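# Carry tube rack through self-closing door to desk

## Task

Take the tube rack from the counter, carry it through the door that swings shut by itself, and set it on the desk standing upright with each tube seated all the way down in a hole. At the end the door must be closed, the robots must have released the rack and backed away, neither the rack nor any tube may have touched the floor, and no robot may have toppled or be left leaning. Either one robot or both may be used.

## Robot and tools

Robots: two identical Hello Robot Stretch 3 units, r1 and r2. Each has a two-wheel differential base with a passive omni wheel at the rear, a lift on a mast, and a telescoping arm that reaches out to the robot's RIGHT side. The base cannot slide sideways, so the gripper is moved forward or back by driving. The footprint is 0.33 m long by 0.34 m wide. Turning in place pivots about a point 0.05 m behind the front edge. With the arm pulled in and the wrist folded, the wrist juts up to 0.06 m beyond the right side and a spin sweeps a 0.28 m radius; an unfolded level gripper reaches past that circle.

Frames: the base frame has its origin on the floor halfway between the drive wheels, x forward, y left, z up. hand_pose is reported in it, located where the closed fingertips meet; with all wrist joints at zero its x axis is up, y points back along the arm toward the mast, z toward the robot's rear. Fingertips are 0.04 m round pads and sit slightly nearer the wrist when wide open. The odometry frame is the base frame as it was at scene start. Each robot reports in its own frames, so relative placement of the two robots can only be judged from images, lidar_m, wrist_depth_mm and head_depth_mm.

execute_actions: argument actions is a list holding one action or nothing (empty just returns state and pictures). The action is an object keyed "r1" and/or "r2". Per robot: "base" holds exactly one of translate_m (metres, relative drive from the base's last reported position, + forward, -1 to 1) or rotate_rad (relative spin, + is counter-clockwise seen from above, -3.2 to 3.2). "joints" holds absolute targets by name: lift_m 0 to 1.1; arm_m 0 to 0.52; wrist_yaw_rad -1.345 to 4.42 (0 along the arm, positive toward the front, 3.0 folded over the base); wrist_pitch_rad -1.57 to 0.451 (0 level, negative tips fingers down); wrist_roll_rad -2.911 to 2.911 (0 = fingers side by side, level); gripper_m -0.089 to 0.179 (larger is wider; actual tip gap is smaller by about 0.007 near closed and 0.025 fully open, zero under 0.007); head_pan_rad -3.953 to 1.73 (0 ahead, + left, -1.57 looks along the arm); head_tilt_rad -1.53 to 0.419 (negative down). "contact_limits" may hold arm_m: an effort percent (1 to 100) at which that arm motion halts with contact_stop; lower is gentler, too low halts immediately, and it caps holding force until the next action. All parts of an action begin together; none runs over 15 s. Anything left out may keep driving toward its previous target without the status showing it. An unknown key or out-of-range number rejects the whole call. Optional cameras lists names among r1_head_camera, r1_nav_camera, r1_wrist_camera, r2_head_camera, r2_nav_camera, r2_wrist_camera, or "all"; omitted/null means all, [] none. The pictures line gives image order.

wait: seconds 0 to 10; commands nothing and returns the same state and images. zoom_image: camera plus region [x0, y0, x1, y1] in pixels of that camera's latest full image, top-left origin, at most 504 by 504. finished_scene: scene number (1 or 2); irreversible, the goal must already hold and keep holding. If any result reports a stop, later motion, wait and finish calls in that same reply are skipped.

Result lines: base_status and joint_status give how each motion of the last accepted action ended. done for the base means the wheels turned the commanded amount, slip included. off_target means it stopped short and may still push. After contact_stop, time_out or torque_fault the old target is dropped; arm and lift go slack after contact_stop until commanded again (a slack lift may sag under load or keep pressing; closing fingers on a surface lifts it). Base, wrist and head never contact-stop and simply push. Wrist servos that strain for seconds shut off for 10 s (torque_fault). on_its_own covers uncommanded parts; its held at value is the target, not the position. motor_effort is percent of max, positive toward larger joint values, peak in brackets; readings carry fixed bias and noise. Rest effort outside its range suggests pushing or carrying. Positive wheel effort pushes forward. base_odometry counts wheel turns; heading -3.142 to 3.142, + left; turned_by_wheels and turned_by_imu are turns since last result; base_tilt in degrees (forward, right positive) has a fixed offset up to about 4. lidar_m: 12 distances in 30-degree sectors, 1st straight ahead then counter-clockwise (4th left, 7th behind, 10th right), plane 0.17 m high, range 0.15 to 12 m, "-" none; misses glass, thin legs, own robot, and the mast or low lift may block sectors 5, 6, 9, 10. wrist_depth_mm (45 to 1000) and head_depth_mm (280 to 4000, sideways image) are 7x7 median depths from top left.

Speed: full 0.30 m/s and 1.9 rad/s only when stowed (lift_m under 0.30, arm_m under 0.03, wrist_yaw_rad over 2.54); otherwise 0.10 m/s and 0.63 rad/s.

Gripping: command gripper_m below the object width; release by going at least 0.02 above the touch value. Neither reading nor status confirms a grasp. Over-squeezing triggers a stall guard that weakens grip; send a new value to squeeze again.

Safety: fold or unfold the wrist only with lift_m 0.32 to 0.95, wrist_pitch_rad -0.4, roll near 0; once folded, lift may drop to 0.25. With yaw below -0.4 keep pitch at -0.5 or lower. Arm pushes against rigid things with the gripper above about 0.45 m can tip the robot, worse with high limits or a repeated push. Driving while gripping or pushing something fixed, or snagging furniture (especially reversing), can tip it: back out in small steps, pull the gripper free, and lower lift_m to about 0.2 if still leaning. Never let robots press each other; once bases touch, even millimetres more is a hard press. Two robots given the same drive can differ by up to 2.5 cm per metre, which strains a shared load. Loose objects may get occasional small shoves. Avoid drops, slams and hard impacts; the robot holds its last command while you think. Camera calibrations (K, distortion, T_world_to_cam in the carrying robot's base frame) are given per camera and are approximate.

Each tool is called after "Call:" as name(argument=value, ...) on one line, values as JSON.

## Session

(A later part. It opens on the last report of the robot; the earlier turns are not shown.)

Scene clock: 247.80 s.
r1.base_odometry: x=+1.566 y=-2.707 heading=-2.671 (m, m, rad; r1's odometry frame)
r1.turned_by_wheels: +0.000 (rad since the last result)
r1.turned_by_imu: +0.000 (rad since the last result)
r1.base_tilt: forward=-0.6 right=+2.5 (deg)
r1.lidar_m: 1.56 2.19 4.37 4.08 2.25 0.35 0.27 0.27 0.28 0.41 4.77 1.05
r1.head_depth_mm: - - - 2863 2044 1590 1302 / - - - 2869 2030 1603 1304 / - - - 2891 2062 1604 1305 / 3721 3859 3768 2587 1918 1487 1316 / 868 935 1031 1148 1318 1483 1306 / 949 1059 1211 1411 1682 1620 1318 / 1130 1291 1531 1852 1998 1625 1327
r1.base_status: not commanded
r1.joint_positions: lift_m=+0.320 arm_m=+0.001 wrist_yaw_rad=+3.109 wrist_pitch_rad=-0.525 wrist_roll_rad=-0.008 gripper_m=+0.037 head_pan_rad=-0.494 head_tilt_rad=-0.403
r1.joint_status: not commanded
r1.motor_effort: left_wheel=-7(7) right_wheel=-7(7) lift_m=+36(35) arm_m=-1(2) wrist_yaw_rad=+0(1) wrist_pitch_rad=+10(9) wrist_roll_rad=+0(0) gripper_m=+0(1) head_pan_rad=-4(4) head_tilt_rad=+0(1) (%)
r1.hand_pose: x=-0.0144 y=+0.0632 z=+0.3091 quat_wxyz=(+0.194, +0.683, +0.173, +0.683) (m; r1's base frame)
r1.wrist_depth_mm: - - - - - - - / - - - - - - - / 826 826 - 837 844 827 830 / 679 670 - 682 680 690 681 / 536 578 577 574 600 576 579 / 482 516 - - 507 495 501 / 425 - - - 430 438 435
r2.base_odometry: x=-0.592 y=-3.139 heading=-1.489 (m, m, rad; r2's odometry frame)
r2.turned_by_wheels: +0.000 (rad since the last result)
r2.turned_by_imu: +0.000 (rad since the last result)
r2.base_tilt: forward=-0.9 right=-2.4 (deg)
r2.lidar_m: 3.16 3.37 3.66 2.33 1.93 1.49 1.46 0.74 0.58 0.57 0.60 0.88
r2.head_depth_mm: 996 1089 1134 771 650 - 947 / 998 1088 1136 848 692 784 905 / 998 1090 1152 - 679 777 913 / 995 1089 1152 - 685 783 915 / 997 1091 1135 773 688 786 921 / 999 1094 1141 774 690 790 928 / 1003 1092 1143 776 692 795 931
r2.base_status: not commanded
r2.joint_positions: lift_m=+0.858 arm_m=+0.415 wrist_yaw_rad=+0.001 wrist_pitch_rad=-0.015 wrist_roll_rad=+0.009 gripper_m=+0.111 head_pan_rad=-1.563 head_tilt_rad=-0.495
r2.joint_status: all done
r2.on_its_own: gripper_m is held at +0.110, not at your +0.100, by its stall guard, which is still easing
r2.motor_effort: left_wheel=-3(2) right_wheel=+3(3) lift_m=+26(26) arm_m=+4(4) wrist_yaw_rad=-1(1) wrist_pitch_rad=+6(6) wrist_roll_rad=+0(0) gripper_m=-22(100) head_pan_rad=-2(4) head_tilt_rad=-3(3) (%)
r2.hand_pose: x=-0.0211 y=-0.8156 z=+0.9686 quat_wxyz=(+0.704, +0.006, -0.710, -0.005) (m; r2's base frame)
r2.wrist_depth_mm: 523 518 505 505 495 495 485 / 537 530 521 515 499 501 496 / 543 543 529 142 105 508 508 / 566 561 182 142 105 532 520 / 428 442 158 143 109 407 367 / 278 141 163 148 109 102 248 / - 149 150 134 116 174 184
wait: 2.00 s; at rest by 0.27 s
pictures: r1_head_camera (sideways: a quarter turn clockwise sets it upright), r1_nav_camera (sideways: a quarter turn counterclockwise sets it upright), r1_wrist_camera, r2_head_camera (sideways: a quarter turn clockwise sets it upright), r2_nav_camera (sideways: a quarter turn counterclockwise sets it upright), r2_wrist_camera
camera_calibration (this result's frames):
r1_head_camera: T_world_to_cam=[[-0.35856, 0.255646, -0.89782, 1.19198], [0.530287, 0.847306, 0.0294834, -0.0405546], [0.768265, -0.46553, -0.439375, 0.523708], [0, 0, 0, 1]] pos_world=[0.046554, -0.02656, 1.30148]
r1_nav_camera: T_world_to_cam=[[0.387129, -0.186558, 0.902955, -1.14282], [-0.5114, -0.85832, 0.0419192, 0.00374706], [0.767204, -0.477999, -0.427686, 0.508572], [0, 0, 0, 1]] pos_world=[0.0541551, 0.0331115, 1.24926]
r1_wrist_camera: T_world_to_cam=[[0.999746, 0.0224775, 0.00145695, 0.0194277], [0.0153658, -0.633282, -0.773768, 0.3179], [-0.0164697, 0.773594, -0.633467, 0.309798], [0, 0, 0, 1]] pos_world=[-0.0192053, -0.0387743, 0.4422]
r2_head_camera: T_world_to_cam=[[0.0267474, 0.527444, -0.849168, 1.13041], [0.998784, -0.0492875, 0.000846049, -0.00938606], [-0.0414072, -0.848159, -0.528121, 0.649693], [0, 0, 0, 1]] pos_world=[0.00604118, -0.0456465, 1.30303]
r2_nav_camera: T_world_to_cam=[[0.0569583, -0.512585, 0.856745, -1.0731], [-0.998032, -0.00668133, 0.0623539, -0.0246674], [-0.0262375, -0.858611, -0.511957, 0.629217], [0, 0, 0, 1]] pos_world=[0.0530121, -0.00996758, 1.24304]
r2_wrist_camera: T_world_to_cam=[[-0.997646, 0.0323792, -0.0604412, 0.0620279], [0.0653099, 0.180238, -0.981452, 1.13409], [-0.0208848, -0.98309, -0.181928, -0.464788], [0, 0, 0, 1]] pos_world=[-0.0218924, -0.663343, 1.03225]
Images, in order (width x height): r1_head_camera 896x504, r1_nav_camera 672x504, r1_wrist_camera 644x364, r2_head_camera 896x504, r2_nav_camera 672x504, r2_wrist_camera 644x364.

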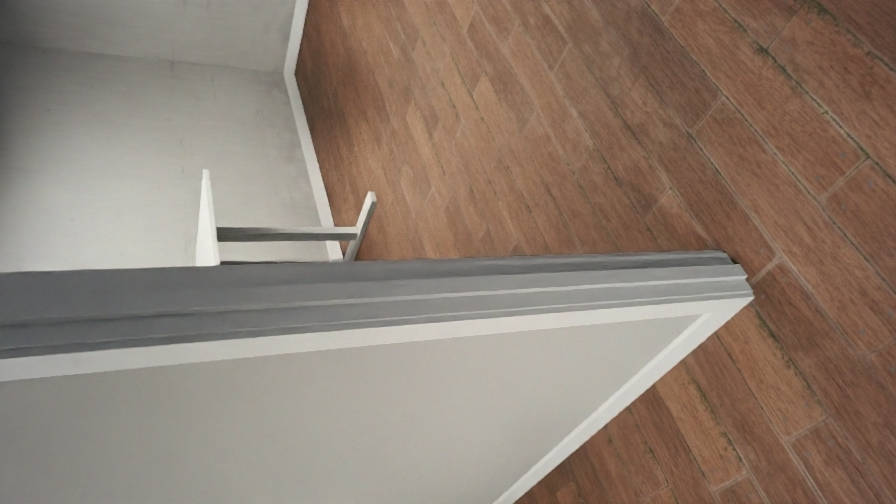

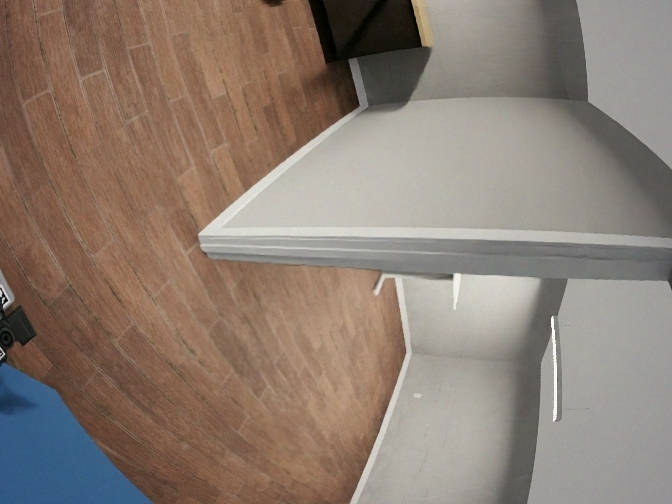

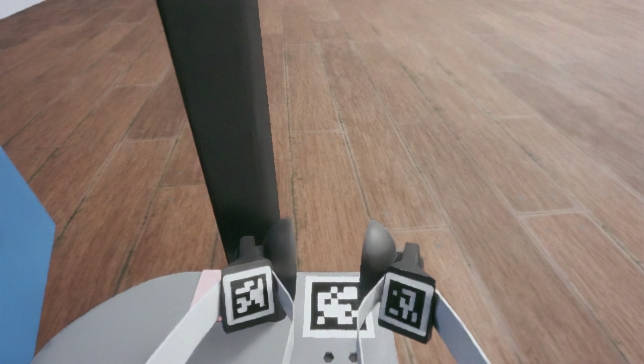

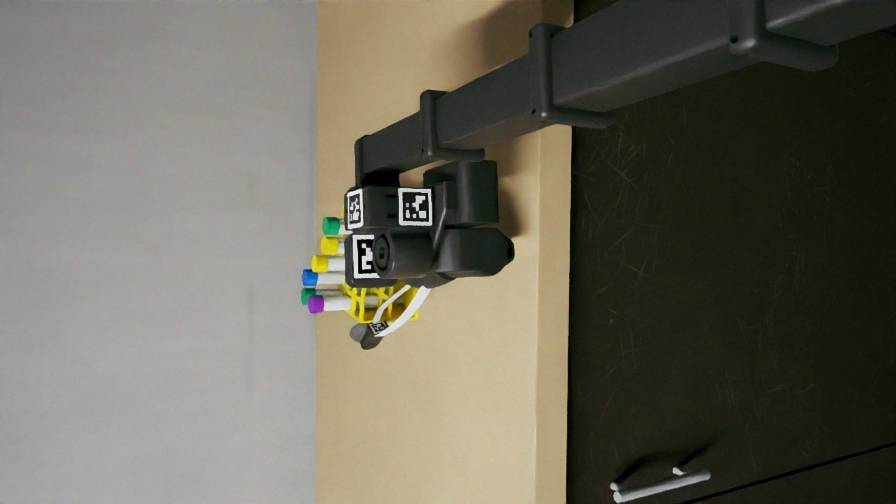

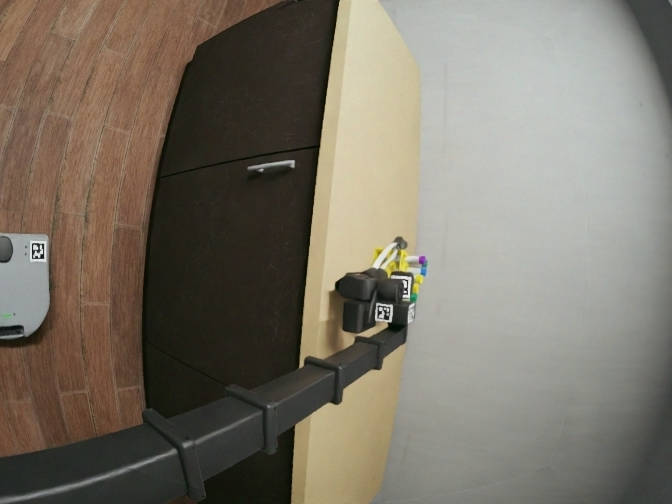

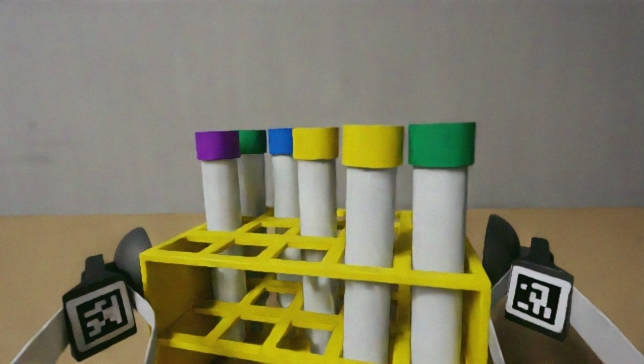

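Call:
wait(seconds=3)

Call:
zoom_image(camera="r2_head_camera", region=[290, 180, 470, 360])

Scene clock: 253.37 s.
r1.base_odometry: x=+1.566 y=-2.707 heading=-2.671 (m, m, rad; r1's odometry frame)
r1.turned_by_wheels: +0.000 (rad since the last result)
r1.turned_by_imu: +0.001 (rad since the last result)
r1.base_tilt: forward=-0.7 right=+2.5 (deg)
r1.lidar_m: 1.56 2.19 4.35 4.06 2.26 0.36 0.27 0.27 0.28 0.41 4.79 1.05
r1.head_depth_mm: - - - 2832 2057 1590 1305 / - - - 2885 2042 1587 1310 / - - - 2884 2079 1594 1295 / 3727 3866 3811 2612 1914 1495 1303 / 864 932 1022 1151 1310 1481 1313 / 947 1072 1215 1422 1696 1621 1319 / 1126 1295 1529 1856 2027 1630 1329
r1.base_status: not commanded
r1.joint_positions: lift_m=+0.320 arm_m=+0.001 wrist_yaw_rad=+3.109 wrist_pitch_rad=-0.525 wrist_roll_rad=-0.008 gripper_m=+0.037 head_pan_rad=-0.494 head_tilt_rad=-0.403
r1.joint_status: not commanded
r1.motor_effort: left_wheel=-7(7) right_wheel=-7(7) lift_m=+35(35) arm_m=-2(2) wrist_yaw_rad=+0(1) wrist_pitch_rad=+10(9) wrist_roll_rad=+0(0) gripper_m=-1(1) head_pan_rad=-3(4) head_tilt_rad=+2(1) (%)
r1.hand_pose: x=-0.0144 y=+0.0632 z=+0.3091 quat_wxyz=(+0.194, +0.683, +0.173, +0.683) (m; r1's base frame)
r1.wrist_depth_mm: - - - - - - - / - - - - - - - / 842 831 - 825 830 823 829 / 680 682 - 678 677 693 677 / 538 572 579 575 590 579 574 / 487 508 - - 517 501 499 / 427 - - - 429 441 442
r2.base_odometry: x=-0.592 y=-3.139 heading=-1.489 (m, m, rad; r2's odometry frame)
r2.turned_by_wheels: +0.000 (rad since the last result)
r2.turned_by_imu: -0.001 (rad since the last result)
r2.base_tilt: forward=-0.8 right=-2.4 (deg)
r2.lidar_m: 3.18 3.37 3.66 2.34 1.93 1.49 1.45 0.75 0.58 0.57 0.60 0.88
r2.head_depth_mm: 993 1085 1133 767 651 - 948 / 996 1087 1133 847 693 785 906 / 998 1090 1146 - 680 778 911 / 998 1092 1148 - 684 784 915 / 1001 1093 1141 770 689 784 923 / 997 1093 1140 776 690 791 924 / 999 1097 1143 778 693 795 933
r2.base_status: not commanded
r2.joint_positions: lift_m=+0.858 arm_m=+0.415 wrist_yaw_rad=+0.001 wrist_pitch_rad=-0.015 wrist_roll_rad=+0.009 gripper_m=+0.117 head_pan_rad=-1.563 head_tilt_rad=-0.495
r2.joint_status: all done
r2.on_its_own: gripper_m is held at +0.116, not at your +0.100, by its stall guard, which is not easing now
r2.motor_effort: left_wheel=-3(2) right_wheel=+3(3) lift_m=+26(26) arm_m=+4(4) wrist_yaw_rad=-1(1) wrist_pitch_rad=+6(6) wrist_roll_rad=+0(0) gripper_m=-20(100) head_pan_rad=-3(4) head_tilt_rad=-4(3) (%)
r2.hand_pose: x=-0.0211 y=-0.8156 z=+0.9686 quat_wxyz=(+0.704, +0.006, -0.710, -0.005) (m; r2's base frame)
r2.wrist_depth_mm: 523 518 510 503 497 495 481 / 532 523 525 518 503 502 491 / 553 548 521 141 105 510 506 / 566 556 182 142 106 523 523 / 428 440 158 143 109 374 364 / 280 140 164 119 109 106 249 / - 149 148 133 116 174 183
wait: 3.00 s; at rest from the start
pictures: r1_head_camera (sideways: a quarter turn clockwise sets it upright), r1_nav_camera (sideways: a quarter turn counterclockwise sets it upright), r1_wrist_camera, r2_head_camera (sideways: a quarter turn clockwise sets it upright), r2_nav_camera (sideways: a quarter turn counterclockwise sets it upright), r2_wrist_camera
camera_calibration (this result's frames):
r1_head_camera: T_world_to_cam=[[-0.35856, 0.255646, -0.89782, 1.19198], [0.530287, 0.847306, 0.0294834, -0.0405546], [0.768265, -0.46553, -0.439375, 0.523708], [0, 0, 0, 1]] pos_world=[0.046554, -0.02656, 1.30148]
r1_nav_camera: T_world_to_cam=[[0.387129, -0.186558, 0.902955, -1.14282], [-0.5114, -0.85832, 0.0419192, 0.00374706], [0.767204, -0.477999, -0.427686, 0.508572], [0, 0, 0, 1]] pos_world=[0.0541551, 0.0331115, 1.24926]
r1_wrist_camera: T_world_to_cam=[[0.999746, 0.0224775, 0.00145705, 0.0194277], [0.0153659, -0.633282, -0.773768, 0.3179], [-0.0164697, 0.773594, -0.633467, 0.309798], [0, 0, 0, 1]] pos_world=[-0.0192053, -0.0387743, 0.4422]
r2_head_camera: T_world_to_cam=[[0.0267474, 0.527444, -0.849168, 1.13041], [0.998784, -0.0492875, 0.000846054, -0.00938607], [-0.0414072, -0.848159, -0.528121, 0.649693], [0, 0, 0, 1]] pos_world=[0.00604118, -0.0456465, 1.30303]
r2_nav_camera: T_world_to_cam=[[0.0569583, -0.512585, 0.856745, -1.0731], [-0.998032, -0.00668132, 0.0623539, -0.0246674], [-0.0262375, -0.858611, -0.511957, 0.629217], [0, 0, 0, 1]] pos_world=[0.0530121, -0.00996759, 1.24304]
r2_wrist_camera: T_world_to_cam=[[-0.997646, 0.032381, -0.060441, 0.0620286], [0.0653099, 0.180237, -0.981453, 1.13409], [-0.0208867, -0.98309, -0.181928, -0.464789], [0, 0, 0, 1]] pos_world=[-0.0218926, -0.663344, 1.03225]
Images, in order (width x height): r1_head_camera 896x504, r1_nav_camera 672x504, r1_wrist_camera 644x364, r2_head_camera 896x504, r2_nav_camera 672x504, r2_wrist_camera 644x364.

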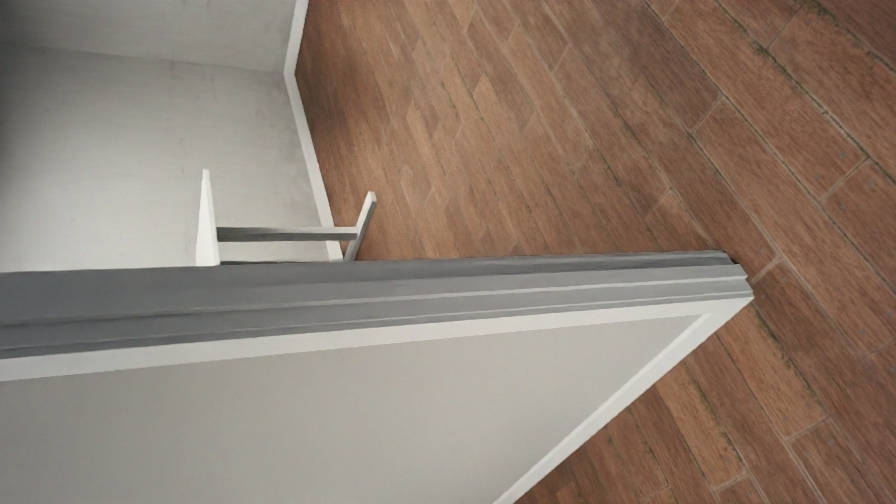

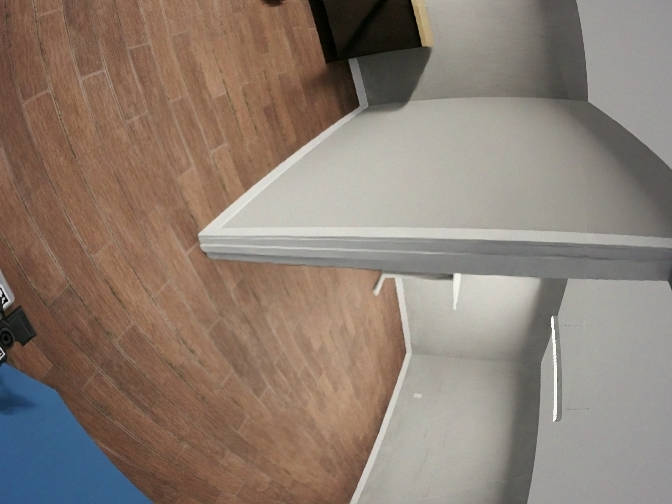

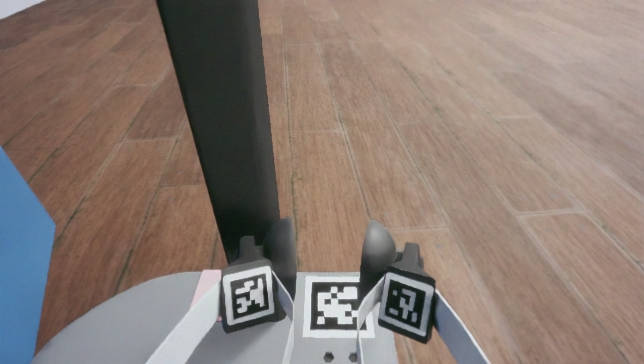

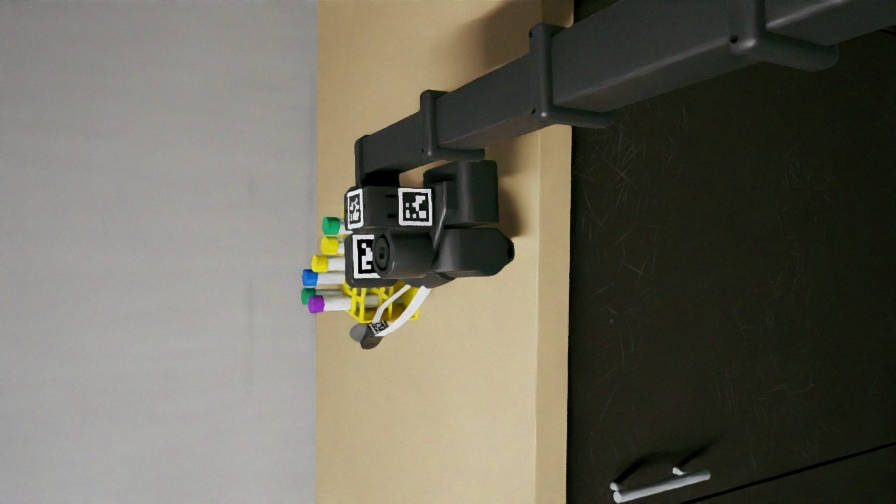

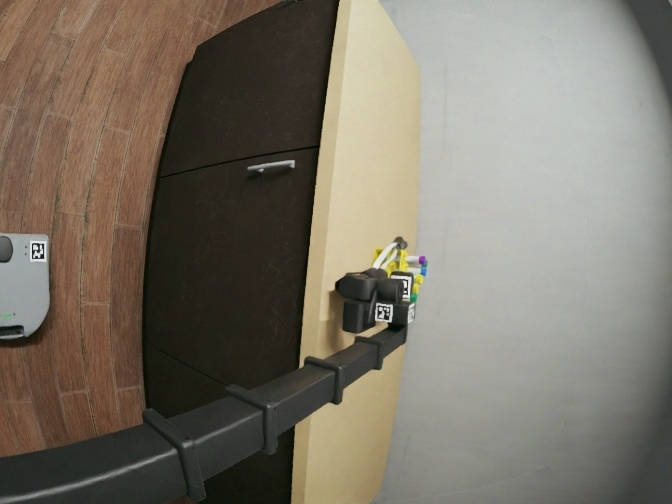

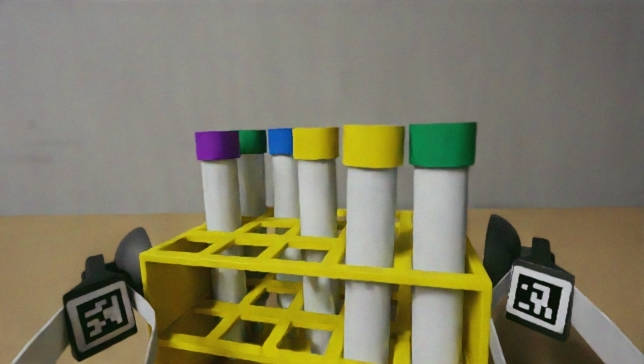

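Region (290, 180, 470, 360) of r2_head_camera's 896x504 image, scaled by 2.800, with more detail than that image has.

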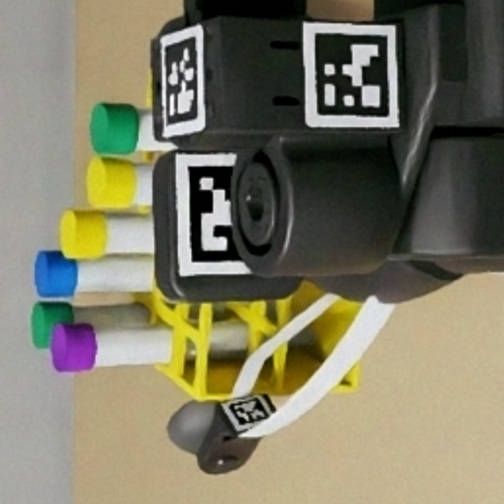

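Settled at effort -20. Test-lift slightly.

Call:
execute_actions(actions=[{"r2":{"joints":{"lift_m":0.88}}}], cameras=["r2_wrist_camera"])

Scene clock: 255.50 s.
r1.base_odometry: x=+1.566 y=-2.707 heading=-2.671 (m, m, rad; r1's odometry frame)
r1.turned_by_wheels: +0.000 (rad since the last result)
r1.turned_by_imu: +0.000 (rad since the last result)
r1.base_tilt: forward=-0.7 right=+2.5 (deg)
r1.lidar_m: 1.56 2.19 4.35 4.06 2.25 0.36 0.27 0.27 0.28 0.41 4.80 1.05
r1.head_depth_mm: - - - 2852 2051 1595 1305 / - - - 2875 2060 1592 1300 / - - - 2910 2073 1605 1302 / 3656 3923 3820 2618 1926 1496 1316 / 869 935 1027 1149 1311 1479 1319 / 949 1063 1214 1419 1697 1620 1323 / 1127 1291 1527 1835 2016 1650 1321
r1.base_status: not commanded
r1.joint_positions: lift_m=+0.320 arm_m=+0.001 wrist_yaw_rad=+3.109 wrist_pitch_rad=-0.525 wrist_roll_rad=-0.008 gripper_m=+0.037 head_pan_rad=-0.494 head_tilt_rad=-0.403
r1.joint_status: not commanded
r1.motor_effort: left_wheel=-7(7) right_wheel=-7(7) lift_m=+35(35) arm_m=-1(1) wrist_yaw_rad=-1(0) wrist_pitch_rad=+9(9) wrist_roll_rad=+0(0) gripper_m=+0(1) head_pan_rad=-4(3) head_tilt_rad=+2(0) (%)
r1.hand_pose: x=-0.0144 y=+0.0632 z=+0.3091 quat_wxyz=(+0.194, +0.683, +0.173, +0.683) (m; r1's base frame)
r1.wrist_depth_mm: - - - - - - - / - - - - - - - / 835 839 - 834 824 828 830 / 680 671 - 677 691 676 669 / 548 572 575 573 592 581 572 / 488 508 - - 510 503 502 / 430 - - - 432 439 439
r2.base_odometry: x=-0.592 y=-3.139 heading=-1.489 (m, m, rad; r2's odometry frame)
r2.turned_by_wheels: +0.000 (rad since the last result)
r2.turned_by_imu: +0.000 (rad since the last result)
r2.base_tilt: forward=-0.9 right=-2.4 (deg)
r2.lidar_m: 3.17 3.36 3.66 2.33 1.93 1.49 1.46 0.75 0.58 0.57 0.60 0.88
r2.head_depth_mm: 996 1086 1131 805 - - 925 / 996 1083 1137 - 690 776 908 / 994 1090 1169 708 681 781 908 / 997 1086 1148 678 685 786 916 / 1000 1095 1138 774 687 785 923 / 997 1090 1138 774 688 791 927 / 1002 1095 1144 776 693 796 932
r2.base_status: not commanded
r2.joint_positions: lift_m=+0.880 arm_m=+0.415 wrist_yaw_rad=+0.001 wrist_pitch_rad=-0.026 wrist_roll_rad=+0.009 gripper_m=+0.117 head_pan_rad=-1.563 head_tilt_rad=-0.495
r2.joint_status: all done
r2.on_its_own: gripper_m is held at +0.116, not at your +0.100, by its stall guard, which is not easing now
r2.motor_effort: left_wheel=-3(3) right_wheel=+3(3) lift_m=+26(24) arm_m=+4(3) wrist_yaw_rad=-1(1) wrist_pitch_rad=+10(10) wrist_roll_rad=+0(0) gripper_m=-20(20) head_pan_rad=-4(4) head_tilt_rad=-3(3) (%)
r2.hand_pose: x=-0.0211 y=-0.8153 z=+0.9879 quat_wxyz=(+0.704, +0.010, -0.710, -0.009) (m; r2's base frame)
r2.wrist_depth_mm: 518 517 509 503 494 485 475 / 537 528 517 506 499 501 495 / 546 548 540 523 511 518 509 / 561 564 192 157 120 524 524 / 487 471 166 153 118 465 407 / 328 141 167 148 113 124 286 / - 149 149 142 115 201 211
pictures: r2_wrist_camera
camera_calibration (this result's frames):
r2_wrist_camera: T_world_to_cam=[[-0.997647, 0.0330074, -0.0600877, 0.0633474], [0.0652966, 0.190424, -0.979528, 1.15939], [-0.0208895, -0.981147, -0.192131, -0.449316], [0, 0, 0, 1]] pos_world=[-0.0218921, -0.663713, 1.05314]
Images, in order (width x height): r2_wrist_camera 644x364.

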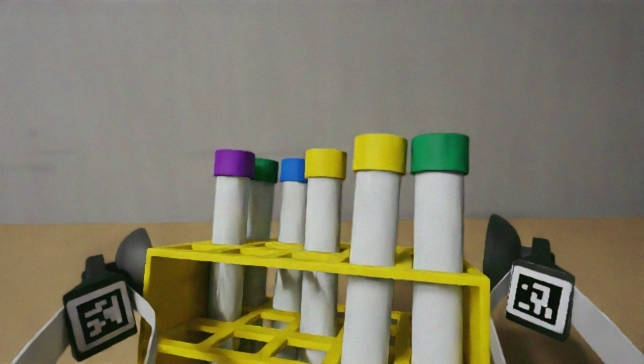

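Call:
execute_actions(actions=[{"r2":{"joints":{"lift_m":0.856}}}], cameras=[])

Call:
execute_actions(actions=[{"r2":{"joints":{"gripper_m":0.17}}}], cameras=[])

Call:
execute_actions(actions=[{"r2":{"joints":{"arm_m":0.4,"lift_m":0.85}}}], cameras=["r2_wrist_camera"])

Call:
execute_actions(actions=[{"r2":{"joints":{"gripper_m":0.125}}}], cameras=["r2_wrist_camera"])

Scene clock: 275.87 s.
r1.base_odometry: x=+1.566 y=-2.707 heading=-2.671 (m, m, rad; r1's odometry frame)
r1.turned_by_wheels: +0.000 (rad since the last result)
r1.turned_by_imu: +0.000 (rad since the last result)
r1.base_tilt: forward=-0.7 right=+2.5 (deg)
r1.lidar_m: 1.56 2.19 4.37 4.06 2.26 0.36 0.27 0.27 0.29 0.41 4.81 1.05
r1.head_depth_mm: - - - 2892 2063 1580 1299 / - - - 2904 2068 1596 1308 / - - - 2891 2049 1605 1306 / 3717 3859 3768 2654 1886 1502 1308 / 866 935 1028 1146 1307 1481 1313 / 948 1065 1213 1418 1696 1625 1315 / 1127 1298 1526 1847 2018 1631 1329
r1.base_status: not commanded
r1.joint_positions: lift_m=+0.320 arm_m=+0.001 wrist_yaw_rad=+3.109 wrist_pitch_rad=-0.525 wrist_roll_rad=-0.008 gripper_m=+0.037 head_pan_rad=-0.494 head_tilt_rad=-0.403
r1.joint_status: not commanded
r1.motor_effort: left_wheel=-7(7) right_wheel=-7(7) lift_m=+35(35) arm_m=-2(2) wrist_yaw_rad=-1(0) wrist_pitch_rad=+9(10) wrist_roll_rad=+0(0) gripper_m=-1(1) head_pan_rad=-4(4) head_tilt_rad=+1(2) (%)
r1.hand_pose: x=-0.0144 y=+0.0632 z=+0.3091 quat_wxyz=(+0.194, +0.683, +0.173, +0.683) (m; r1's base frame)
r1.wrist_depth_mm: - - - - - - - / - - - - - - - / 823 832 - 828 833 848 827 / 686 673 - 680 685 688 679 / 535 576 575 579 593 580 578 / 484 510 - - 506 504 495 / 427 - - - 431 441 440
r2.base_odometry: x=-0.592 y=-3.139 heading=-1.489 (m, m, rad; r2's odometry frame)
r2.turned_by_wheels: +0.000 (rad since the last result)
r2.turned_by_imu: -0.001 (rad since the last result)
r2.base_tilt: forward=-0.8 right=-2.4 (deg)
r2.lidar_m: 3.16 3.37 3.67 2.33 1.93 1.49 1.46 0.74 0.58 0.57 0.60 0.88
r2.head_depth_mm: 999 1087 1138 771 651 - 949 / 995 1086 1134 849 692 784 904 / 997 1090 1145 - 681 778 913 / 999 1092 1152 - 683 783 916 / 997 1089 1142 776 688 787 921 / 999 1091 1142 774 691 790 929 / 1000 1092 1147 776 694 797 933
r2.base_status: not commanded
r2.joint_positions: lift_m=+0.856 arm_m=+0.415 wrist_yaw_rad=+0.001 wrist_pitch_rad=-0.009 wrist_roll_rad=+0.008 gripper_m=+0.117 head_pan_rad=-1.563 head_tilt_rad=-0.495
r2.joint_status: all done
r2.on_its_own: gripper_m is held at +0.116, not at your +0.100, by its stall guard, which is not easing now
r2.motor_effort: left_wheel=-2(3) right_wheel=+3(3) lift_m=+20(29) arm_m=+4(4) wrist_yaw_rad=-1(1) wrist_pitch_rad=+4(9) wrist_roll_rad=+1(1) gripper_m=-20(20) head_pan_rad=-4(3) head_tilt_rad=-3(3) (%)
r2.hand_pose: x=-0.0211 y=-0.8158 z=+0.9685 quat_wxyz=(+0.704, +0.004, -0.710, -0.003) (m; r2's base frame)
r2.wrist_depth_mm: 522 513 509 502 495 493 487 / 538 531 518 513 505 501 500 / 552 539 529 141 106 518 506 / 565 560 182 148 107 528 520 / 440 428 158 144 112 381 367 / 279 140 163 121 109 106 249 / - 149 149 134 116 174 184
pictures: none
No camera images: the call's "cameras" was empty. Leave "cameras" out to get every camera's image.

Scene clock: 276.90 s.
r1.base_odometry: x=+1.566 y=-2.707 heading=-2.671 (m, m, rad; r1's odometry frame)
r1.turned_by_wheels: +0.000 (rad since the last result)
r1.turned_by_imu: +0.000 (rad since the last result)
r1.base_tilt: forward=-0.7 right=+2.5 (deg)
r1.lidar_m: 1.56 2.19 4.35 4.07 2.25 0.35 0.27 0.27 0.28 0.41 4.78 1.05
r1.head_depth_mm: - - - 2875 2046 1591 1304 / - - - 2902 2041 1595 1303 / - - - 2896 2074 1600 1310 / 3688 3883 3831 2577 1909 1486 1310 / 867 937 1027 1148 1316 1477 1319 / 947 1062 1214 1432 1699 1619 1322 / 1131 1295 1532 1850 2004 1621 1318
r1.base_status: not commanded
r1.joint_positions: lift_m=+0.320 arm_m=+0.001 wrist_yaw_rad=+3.109 wrist_pitch_rad=-0.525 wrist_roll_rad=-0.008 gripper_m=+0.037 head_pan_rad=-0.494 head_tilt_rad=-0.403
r1.joint_status: not commanded
r1.motor_effort: left_wheel=-7(7) right_wheel=-7(7) lift_m=+34(35) arm_m=-2(2) wrist_yaw_rad=-1(0) wrist_pitch_rad=+10(10) wrist_roll_rad=+0(0) gripper_m=+0(1) head_pan_rad=-4(4) head_tilt_rad=+0(2) (%)
r1.hand_pose: x=-0.0144 y=+0.0632 z=+0.3091 quat_wxyz=(+0.194, +0.683, +0.173, +0.683) (m; r1's base frame)
r1.wrist_depth_mm: - - - - - - - / - - - - - - - / 826 826 - 829 830 835 841 / 682 673 - 674 683 684 686 / 540 573 582 573 589 578 574 / 485 514 - - 510 494 499 / 427 - - - 432 438 440
r2.base_odometry: x=-0.592 y=-3.139 heading=-1.489 (m, m, rad; r2's odometry frame)
r2.turned_by_wheels: +0.000 (rad since the last result)
r2.turned_by_imu: +0.000 (rad since the last result)
r2.base_tilt: forward=-0.9 right=-2.4 (deg)
r2.lidar_m: 3.17 3.37 3.67 2.34 1.94 1.49 1.46 0.74 0.58 0.57 0.60 0.89
r2.head_depth_mm: 994 1086 1128 768 651 - 942 / 993 1089 1132 848 693 782 906 / 995 1086 1146 - 680 780 911 / 999 1094 1151 - 683 785 915 / 1001 1090 1141 771 688 784 920 / 1002 1093 1143 778 689 789 924 / 1000 1089 1147 775 694 793 933
r2.base_status: not commanded
r2.joint_positions: lift_m=+0.856 arm_m=+0.415 wrist_yaw_rad=+0.001 wrist_pitch_rad=-0.015 wrist_roll_rad=+0.008 gripper_m=+0.170 head_pan_rad=-1.563 head_tilt_rad=-0.495
r2.joint_status: all done
r2.motor_effort: left_wheel=-2(3) right_wheel=+3(3) lift_m=+20(21) arm_m=+4(4) wrist_yaw_rad=-1(1) wrist_pitch_rad=+5(5) wrist_roll_rad=+1(1) gripper_m=+0(81) head_pan_rad=-3(3) head_tilt_rad=-3(3) (%)
r2.hand_pose: x=-0.0211 y=-0.8156 z=+0.9670 quat_wxyz=(+0.704, +0.006, -0.710, -0.005) (m; r2's base frame)
r2.wrist_depth_mm: 524 514 506 503 500 494 485 / 535 527 518 519 510 506 495 / 553 537 521 142 103 515 510 / 561 561 181 144 105 527 521 / 421 431 156 143 108 369 361 / 292 139 161 149 108 107 254 / - 147 148 129 115 150 177
pictures: none
No camera images: the call's "cameras" was empty. Leave "cameras" out to get every camera's image.

Scene clock: 277.83 s.
r1.base_odometry: x=+1.566 y=-2.707 heading=-2.671 (m, m, rad; r1's odometry frame)
r1.turned_by_wheels: +0.000 (rad since the last result)
r1.turned_by_imu: +0.000 (rad since the last result)
r1.base_tilt: forward=-0.7 right=+2.5 (deg)
r1.lidar_m: 1.56 2.19 4.37 4.06 2.26 0.36 0.27 0.27 0.28 0.41 4.80 1.06
r1.head_depth_mm: - - - 2853 2055 1590 1307 / - - - 2844 2046 1589 1296 / - - - 2927 2072 1578 1310 / 3716 3939 3870 2618 1887 1498 1313 / 864 939 1023 1151 1307 1489 1315 / 946 1063 1212 1407 1697 1634 1314 / 1125 1302 1540 1860 2004 1627 1328
r1.base_status: not commanded
r1.joint_positions: lift_m=+0.320 arm_m=+0.001 wrist_yaw_rad=+3.109 wrist_pitch_rad=-0.525 wrist_roll_rad=-0.008 gripper_m=+0.037 head_pan_rad=-0.494 head_tilt_rad=-0.403
r1.joint_status: not commanded
r1.motor_effort: left_wheel=-7(7) right_wheel=-7(7) lift_m=+35(35) arm_m=-2(1) wrist_yaw_rad=-1(1) wrist_pitch_rad=+10(10) wrist_roll_rad=+0(0) gripper_m=+0(1) head_pan_rad=-4(4) head_tilt_rad=+1(0) (%)
r1.hand_pose: x=-0.0144 y=+0.0632 z=+0.3091 quat_wxyz=(+0.194, +0.683, +0.173, +0.683) (m; r1's base frame)
r1.wrist_depth_mm: - - - - - - - / - - - - - - - / 843 833 - 830 835 846 848 / 683 670 - 695 674 683 670 / 541 576 574 581 599 582 574 / 488 512 - - 513 496 503 / 425 - - - 430 446 442
r2.base_odometry: x=-0.592 y=-3.139 heading=-1.489 (m, m, rad; r2's odometry frame)
r2.turned_by_wheels: +0.000 (rad since the last result)
r2.turned_by_imu: +0.000 (rad since the last result)
r2.base_tilt: forward=-0.8 right=-2.3 (deg)
r2.lidar_m: 3.17 3.37 3.67 2.34 1.93 1.49 1.46 0.74 0.58 0.57 0.60 0.88
r2.head_depth_mm: 993 1089 1133 768 650 - - / 993 1088 1131 846 - 783 902 / 999 1087 1140 - 681 778 908 / 997 1093 1146 - 685 782 916 / 999 1093 1106 741 688 786 923 / 1004 1089 1143 775 689 792 929 / 1000 1091 1142 776 692 793 934
r2.base_status: not commanded
r2.joint_positions: lift_m=+0.850 arm_m=+0.400 wrist_yaw_rad=+0.001 wrist_pitch_rad=-0.015 wrist_roll_rad=+0.008 gripper_m=+0.170 head_pan_rad=-1.563 head_tilt_rad=-0.495
r2.joint_status: all done
r2.motor_effort: left_wheel=-2(3) right_wheel=+3(3) lift_m=+21(18) arm_m=-3(4) wrist_yaw_rad=-1(1) wrist_pitch_rad=+6(6) wrist_roll_rad=+1(1) gripper_m=+1(0) head_pan_rad=-4(4) head_tilt_rad=-3(3) (%)
r2.hand_pose: x=-0.0211 y=-0.8010 z=+0.9608 quat_wxyz=(+0.704, +0.006, -0.710, -0.005) (m; r2's base frame)
r2.wrist_depth_mm: 530 532 521 518 506 505 499 / 547 543 533 528 527 516 511 / 569 564 542 154 115 526 524 / 589 570 194 156 121 548 532 / 397 388 161 152 121 380 340 / 276 152 173 159 128 216 239 / - 179 171 163 127 170 169
pictures: r2_wrist_camera
camera_calibration (this result's frames):
r2_wrist_camera: T_world_to_cam=[[-0.997701, 0.0323783, -0.0595378, 0.0602165], [0.0644253, 0.18044, -0.981474, 1.12401], [-0.0210355, -0.983053, -0.182111, -0.451671], [0, 0, 0, 1]] pos_world=[-0.0218375, -0.648782, 1.02451]
Images, in order (width x height): r2_wrist_camera 644x364.

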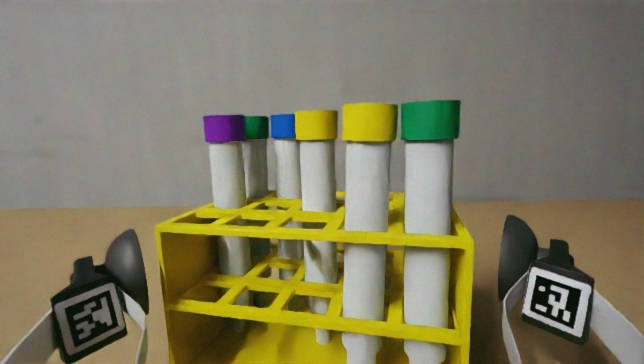

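Scene clock: 278.77 s.
r1.base_odometry: x=+1.566 y=-2.707 heading=-2.671 (m, m, rad; r1's odometry frame)
r1.turned_by_wheels: +0.000 (rad since the last result)
r1.turned_by_imu: +0.000 (rad since the last result)
r1.base_tilt: forward=-0.7 right=+2.5 (deg)
r1.lidar_m: 1.56 2.19 4.35 4.07 2.26 0.35 0.27 0.27 0.29 0.41 4.81 1.05
r1.head_depth_mm: - - - 2863 2058 1583 1300 / - - - 2858 2041 1597 1302 / - - - 2922 2065 1606 1303 / 3755 3867 3741 2605 1915 1502 1309 / 871 939 1028 1145 1314 1483 1317 / 950 1059 1214 1417 1687 1612 1323 / 1135 1299 1530 1853 2031 1635 1326
r1.base_status: not commanded
r1.joint_positions: lift_m=+0.320 arm_m=+0.001 wrist_yaw_rad=+3.109 wrist_pitch_rad=-0.525 wrist_roll_rad=-0.008 gripper_m=+0.037 head_pan_rad=-0.494 head_tilt_rad=-0.403
r1.joint_status: not commanded
r1.motor_effort: left_wheel=-7(7) right_wheel=-7(7) lift_m=+35(35) arm_m=-2(2) wrist_yaw_rad=-1(1) wrist_pitch_rad=+10(9) wrist_roll_rad=+0(0) gripper_m=-1(1) head_pan_rad=-4(3) head_tilt_rad=+1(0) (%)
r1.hand_pose: x=-0.0144 y=+0.0632 z=+0.3091 quat_wxyz=(+0.194, +0.683, +0.173, +0.683) (m; r1's base frame)
r1.wrist_depth_mm: - - - - - - - / - - - - - - - / 840 825 - 831 826 830 824 / 673 685 - 688 681 684 679 / 542 577 576 574 592 573 581 / 487 512 - - 513 500 502 / 424 - - - 435 441 443
r2.base_odometry: x=-0.592 y=-3.139 heading=-1.489 (m, m, rad; r2's odometry frame)
r2.turned_by_wheels: +0.000 (rad since the last result)
r2.turned_by_imu: +0.000 (rad since the last result)
r2.base_tilt: forward=-0.9 right=-2.5 (deg)
r2.lidar_m: 3.18 3.37 3.69 2.34 1.93 1.49 1.46 0.75 0.58 0.57 0.60 0.88
r2.head_depth_mm: 995 1091 1137 768 652 - - / 996 1086 1137 848 - 786 904 / 997 1090 1145 - 682 782 911 / 996 1086 997 - 685 781 916 / 998 1093 1137 775 687 787 921 / 999 1090 1139 777 692 793 927 / 998 1096 1143 775 691 798 934
r2.base_status: not commanded
r2.joint_positions: lift_m=+0.850 arm_m=+0.400 wrist_yaw_rad=+0.001 wrist_pitch_rad=-0.015 wrist_roll_rad=+0.008 gripper_m=+0.125 head_pan_rad=-1.563 head_tilt_rad=-0.495
r2.joint_status: all done
r2.motor_effort: left_wheel=-2(2) right_wheel=+3(2) lift_m=+21(21) arm_m=-3(3) wrist_yaw_rad=-1(1) wrist_pitch_rad=+6(6) wrist_roll_rad=+1(1) gripper_m=+0(83) head_pan_rad=-3(4) head_tilt_rad=-4(3) (%)
r2.hand_pose: x=-0.0211 y=-0.8010 z=+0.9608 quat_wxyz=(+0.704, +0.006, -0.710, -0.005) (m; r2's base frame)
r2.wrist_depth_mm: 537 529 528 506 512 507 496 / 550 545 533 529 519 516 508 / 559 562 548 169 126 527 516 / 578 575 556 172 139 546 533 / 401 408 194 145 129 380 340 / 257 276 192 149 133 - 234 / 199 180 182 170 136 171 176
pictures: r2_wrist_camera
camera_calibration (this result's frames):
r2_wrist_camera: T_world_to_cam=[[-0.997701, 0.0323805, -0.0595379, 0.0602177], [0.0644257, 0.18044, -0.981474, 1.12401], [-0.0210376, -0.983053, -0.182111, -0.451668], [0, 0, 0, 1]] pos_world=[-0.0218377, -0.648779, 1.02451]
Images, in order (width x height): r2_wrist_camera 644x364.

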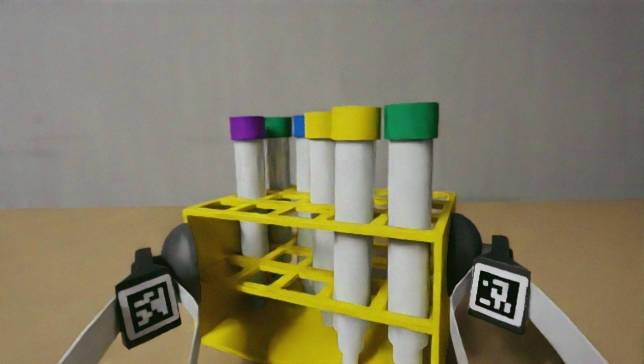

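Call:
execute_actions(actions=[{"r2":{"joints":{"gripper_m":0.17}}}], cameras=[])

Call:
execute_actions(actions=[{"r2":{"joints":{"arm_m":0.1,"lift_m":0.87}}}], cameras=["r2_wrist_camera","r2_head_camera"])

Call:
zoom_image(camera="r2_head_camera", region=[280, 170, 480, 350])

Scene clock: 287.37 s.
r1.base_odometry: x=+1.566 y=-2.707 heading=-2.671 (m, m, rad; r1's odometry frame)
r1.turned_by_wheels: +0.000 (rad since the last result)
r1.turned_by_imu: +0.001 (rad since the last result)
r1.base_tilt: forward=-0.6 right=+2.6 (deg)
r1.lidar_m: 1.56 2.19 4.35 4.08 2.26 0.35 0.27 0.27 0.28 0.41 4.79 1.05
r1.head_depth_mm: - - - 2885 2033 1581 1299 / - - - 2872 2061 1600 1312 / - - - 2915 2061 1595 1312 / 3688 3858 3731 2617 1920 1501 1312 / 863 935 1028 1155 1308 1485 1310 / 946 1067 1219 1409 1703 1609 1327 / 1130 1297 1541 1862 2019 1618 1323
r1.base_status: not commanded
r1.joint_positions: lift_m=+0.320 arm_m=+0.001 wrist_yaw_rad=+3.109 wrist_pitch_rad=-0.525 wrist_roll_rad=-0.008 gripper_m=+0.037 head_pan_rad=-0.494 head_tilt_rad=-0.403
r1.joint_status: not commanded
r1.motor_effort: left_wheel=-7(7) right_wheel=-7(7) lift_m=+35(35) arm_m=-2(1) wrist_yaw_rad=+0(1) wrist_pitch_rad=+10(10) wrist_roll_rad=+0(0) gripper_m=+0(1) head_pan_rad=-4(4) head_tilt_rad=+1(0) (%)
r1.hand_pose: x=-0.0144 y=+0.0632 z=+0.3091 quat_wxyz=(+0.194, +0.683, +0.173, +0.683) (m; r1's base frame)
r1.wrist_depth_mm: - - - - - - - / - - - - - - - / 828 838 - 820 825 836 834 / 678 682 - 672 677 674 672 / 546 573 571 573 589 571 572 / 487 506 - - 513 498 504 / 432 - - - 433 439 438
r2.base_odometry: x=-0.592 y=-3.139 heading=-1.489 (m, m, rad; r2's odometry frame)
r2.turned_by_wheels: +0.000 (rad since the last result)
r2.turned_by_imu: -0.001 (rad since the last result)
r2.base_tilt: forward=-0.8 right=-2.4 (deg)
r2.lidar_m: 3.17 3.38 3.67 2.34 1.93 1.49 1.46 0.74 0.58 0.57 0.60 0.88
r2.head_depth_mm: 996 1085 1133 768 651 - - / 994 1092 1134 847 - 783 905 / 994 1083 1145 - 679 781 910 / 1000 1085 998 - 687 784 915 / 996 1092 1142 740 688 788 923 / 1001 1089 1140 776 690 791 926 / 1006 1097 1144 776 691 793 931
r2.base_status: not commanded
r2.joint_positions: lift_m=+0.850 arm_m=+0.400 wrist_yaw_rad=+0.001 wrist_pitch_rad=-0.015 wrist_roll_rad=+0.008 gripper_m=+0.170 head_pan_rad=-1.563 head_tilt_rad=-0.495
r2.joint_status: all done
r2.motor_effort: left_wheel=-3(2) right_wheel=+3(3) lift_m=+20(21) arm_m=-3(3) wrist_yaw_rad=+0(1) wrist_pitch_rad=+6(6) wrist_roll_rad=+1(1) gripper_m=+0(84) head_pan_rad=-3(3) head_tilt_rad=-3(3) (%)
r2.hand_pose: x=-0.0211 y=-0.8010 z=+0.9608 quat_wxyz=(+0.704, +0.006, -0.710, -0.005) (m; r2's base frame)
r2.wrist_depth_mm: 527 530 520 516 513 501 498 / 554 549 543 528 528 518 515 / 566 552 544 168 126 522 519 / 580 570 555 172 139 541 533 / 400 416 191 146 130 380 343 / 278 254 190 150 133 236 239 / - 188 181 170 138 177 169
pictures: none
No camera images: the call's "cameras" was empty. Leave "cameras" out to get every camera's image.

Scene clock: 290.80 s.
r1.base_odometry: x=+1.566 y=-2.707 heading=-2.671 (m, m, rad; r1's odometry frame)
r1.turned_by_wheels: +0.000 (rad since the last result)
r1.turned_by_imu: +0.000 (rad since the last result)
r1.base_tilt: forward=-0.7 right=+2.6 (deg)
r1.lidar_m: 1.56 2.19 4.36 4.08 2.26 0.35 0.27 0.27 0.28 0.41 4.81 1.05
r1.head_depth_mm: - - - 2858 2031 1595 1307 / - - - 2893 2062 1586 1311 / - - - 2931 2077 1588 1306 / 3817 3881 3766 2607 1919 1494 1303 / 866 933 1021 1145 1319 1475 1314 / 949 1065 1218 1412 1692 1603 1315 / 1125 1304 1531 1869 2005 1622 1326
r1.base_status: not commanded
r1.joint_positions: lift_m=+0.320 arm_m=+0.001 wrist_yaw_rad=+3.109 wrist_pitch_rad=-0.525 wrist_roll_rad=-0.008 gripper_m=+0.037 head_pan_rad=-0.494 head_tilt_rad=-0.403
r1.joint_status: not commanded
r1.motor_effort: left_wheel=-7(7) right_wheel=-7(7) lift_m=+35(35) arm_m=-2(1) wrist_yaw_rad=+0(0) wrist_pitch_rad=+10(10) wrist_roll_rad=+0(0) gripper_m=+0(1) head_pan_rad=-5(4) head_tilt_rad=+1(0) (%)
r1.hand_pose: x=-0.0144 y=+0.0632 z=+0.3091 quat_wxyz=(+0.194, +0.683, +0.173, +0.683) (m; r1's base frame)
r1.wrist_depth_mm: - - - - - - - / - - - - - - - / 829 832 - 833 829 844 837 / 687 679 - 678 679 677 675 / 541 572 578 575 595 572 580 / 484 512 - - 511 498 503 / 427 - - - 427 440 438
r2.base_odometry: x=-0.592 y=-3.139 heading=-1.489 (m, m, rad; r2's odometry frame)
r2.turned_by_wheels: +0.000 (rad since the last result)
r2.turned_by_imu: +0.000 (rad since the last result)
r2.base_tilt: forward=-0.9 right=-2.5 (deg)
r2.lidar_m: 3.17 3.35 3.67 2.33 1.93 1.49 1.46 0.74 0.58 0.57 0.60 0.88
r2.head_depth_mm: 993 1084 1134 770 652 - - / 994 1090 1134 774 653 - - / 1000 1086 1134 775 654 - - / 1002 1091 859 773 - - 941 / 1000 1094 1145 775 688 788 925 / 1002 1096 1146 777 691 792 927 / 999 1096 1140 779 692 795 932
r2.base_status: not commanded
r2.joint_positions: lift_m=+0.870 arm_m=+0.100 wrist_yaw_rad=+0.001 wrist_pitch_rad=-0.017 wrist_roll_rad=+0.008 gripper_m=+0.170 head_pan_rad=-1.563 head_tilt_rad=-0.495
r2.joint_status: all done
r2.motor_effort: left_wheel=-2(3) right_wheel=+3(3) lift_m=+26(29) arm_m=-3(3) wrist_yaw_rad=-1(1) wrist_pitch_rad=+6(6) wrist_roll_rad=+1(1) gripper_m=+1(0) head_pan_rad=-2(4) head_tilt_rad=-3(4) (%)
r2.hand_pose: x=-0.0211 y=-0.5010 z=+0.9803 quat_wxyz=(+0.704, +0.007, -0.710, -0.006) (m; r2's base frame)
r2.wrist_depth_mm: 830 819 817 814 804 790 786 / 865 862 846 813 823 808 774 / 891 873 847 843 852 829 828 / 902 873 865 475 844 776 750 / 469 488 449 435 425 447 403 / 328 299 297 290 284 280 282 / - 230 227 222 217 213 209
pictures: r2_head_camera (sideways: a quarter turn clockwise sets it upright), r2_wrist_camera
camera_calibration (this result's frames):
r2_head_camera: T_world_to_cam=[[0.0267474, 0.527444, -0.849168, 1.13041], [0.998784, -0.0492876, 0.000846054, -0.00938607], [-0.0414073, -0.848159, -0.528121, 0.649693], [0, 0, 0, 1]] pos_world=[0.00604118, -0.0456465, 1.30303]
r2_wrist_camera: T_world_to_cam=[[-0.9977, 0.0324752, -0.0595036, 0.0516665], [0.0644306, 0.181433, -0.98129, 1.08929], [-0.0210717, -0.982867, -0.183108, -0.152118], [0, 0, 0, 1]] pos_world=[-0.0218412, -0.348823, 1.04413]
Images, in order (width x height): r2_head_camera 896x504, r2_wrist_camera 644x364.

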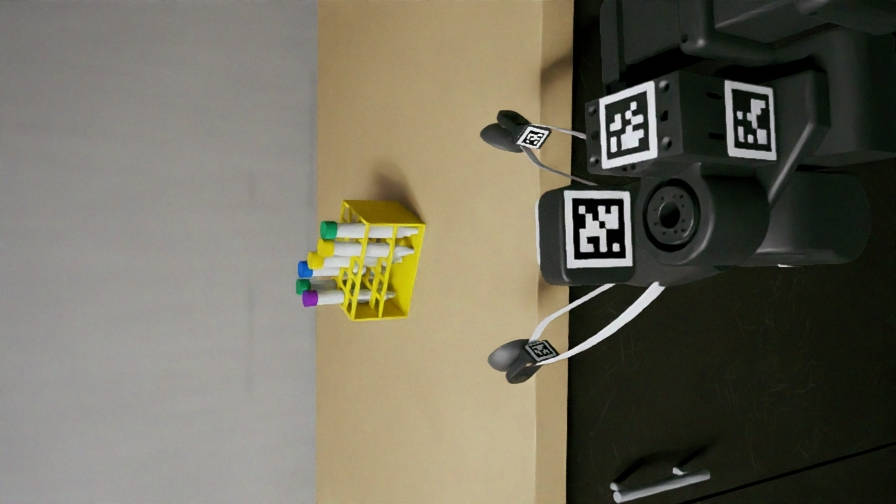

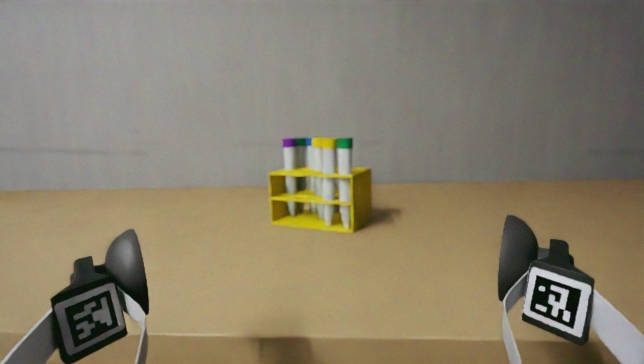

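Region (280, 170, 480, 350) of r2_head_camera's 896x504 image, scaled by 2.520, with more detail than that image has; it fills the top 454 rows of this view, and the rest is white.

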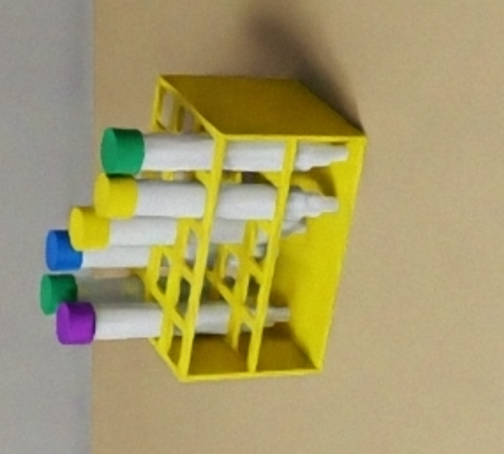

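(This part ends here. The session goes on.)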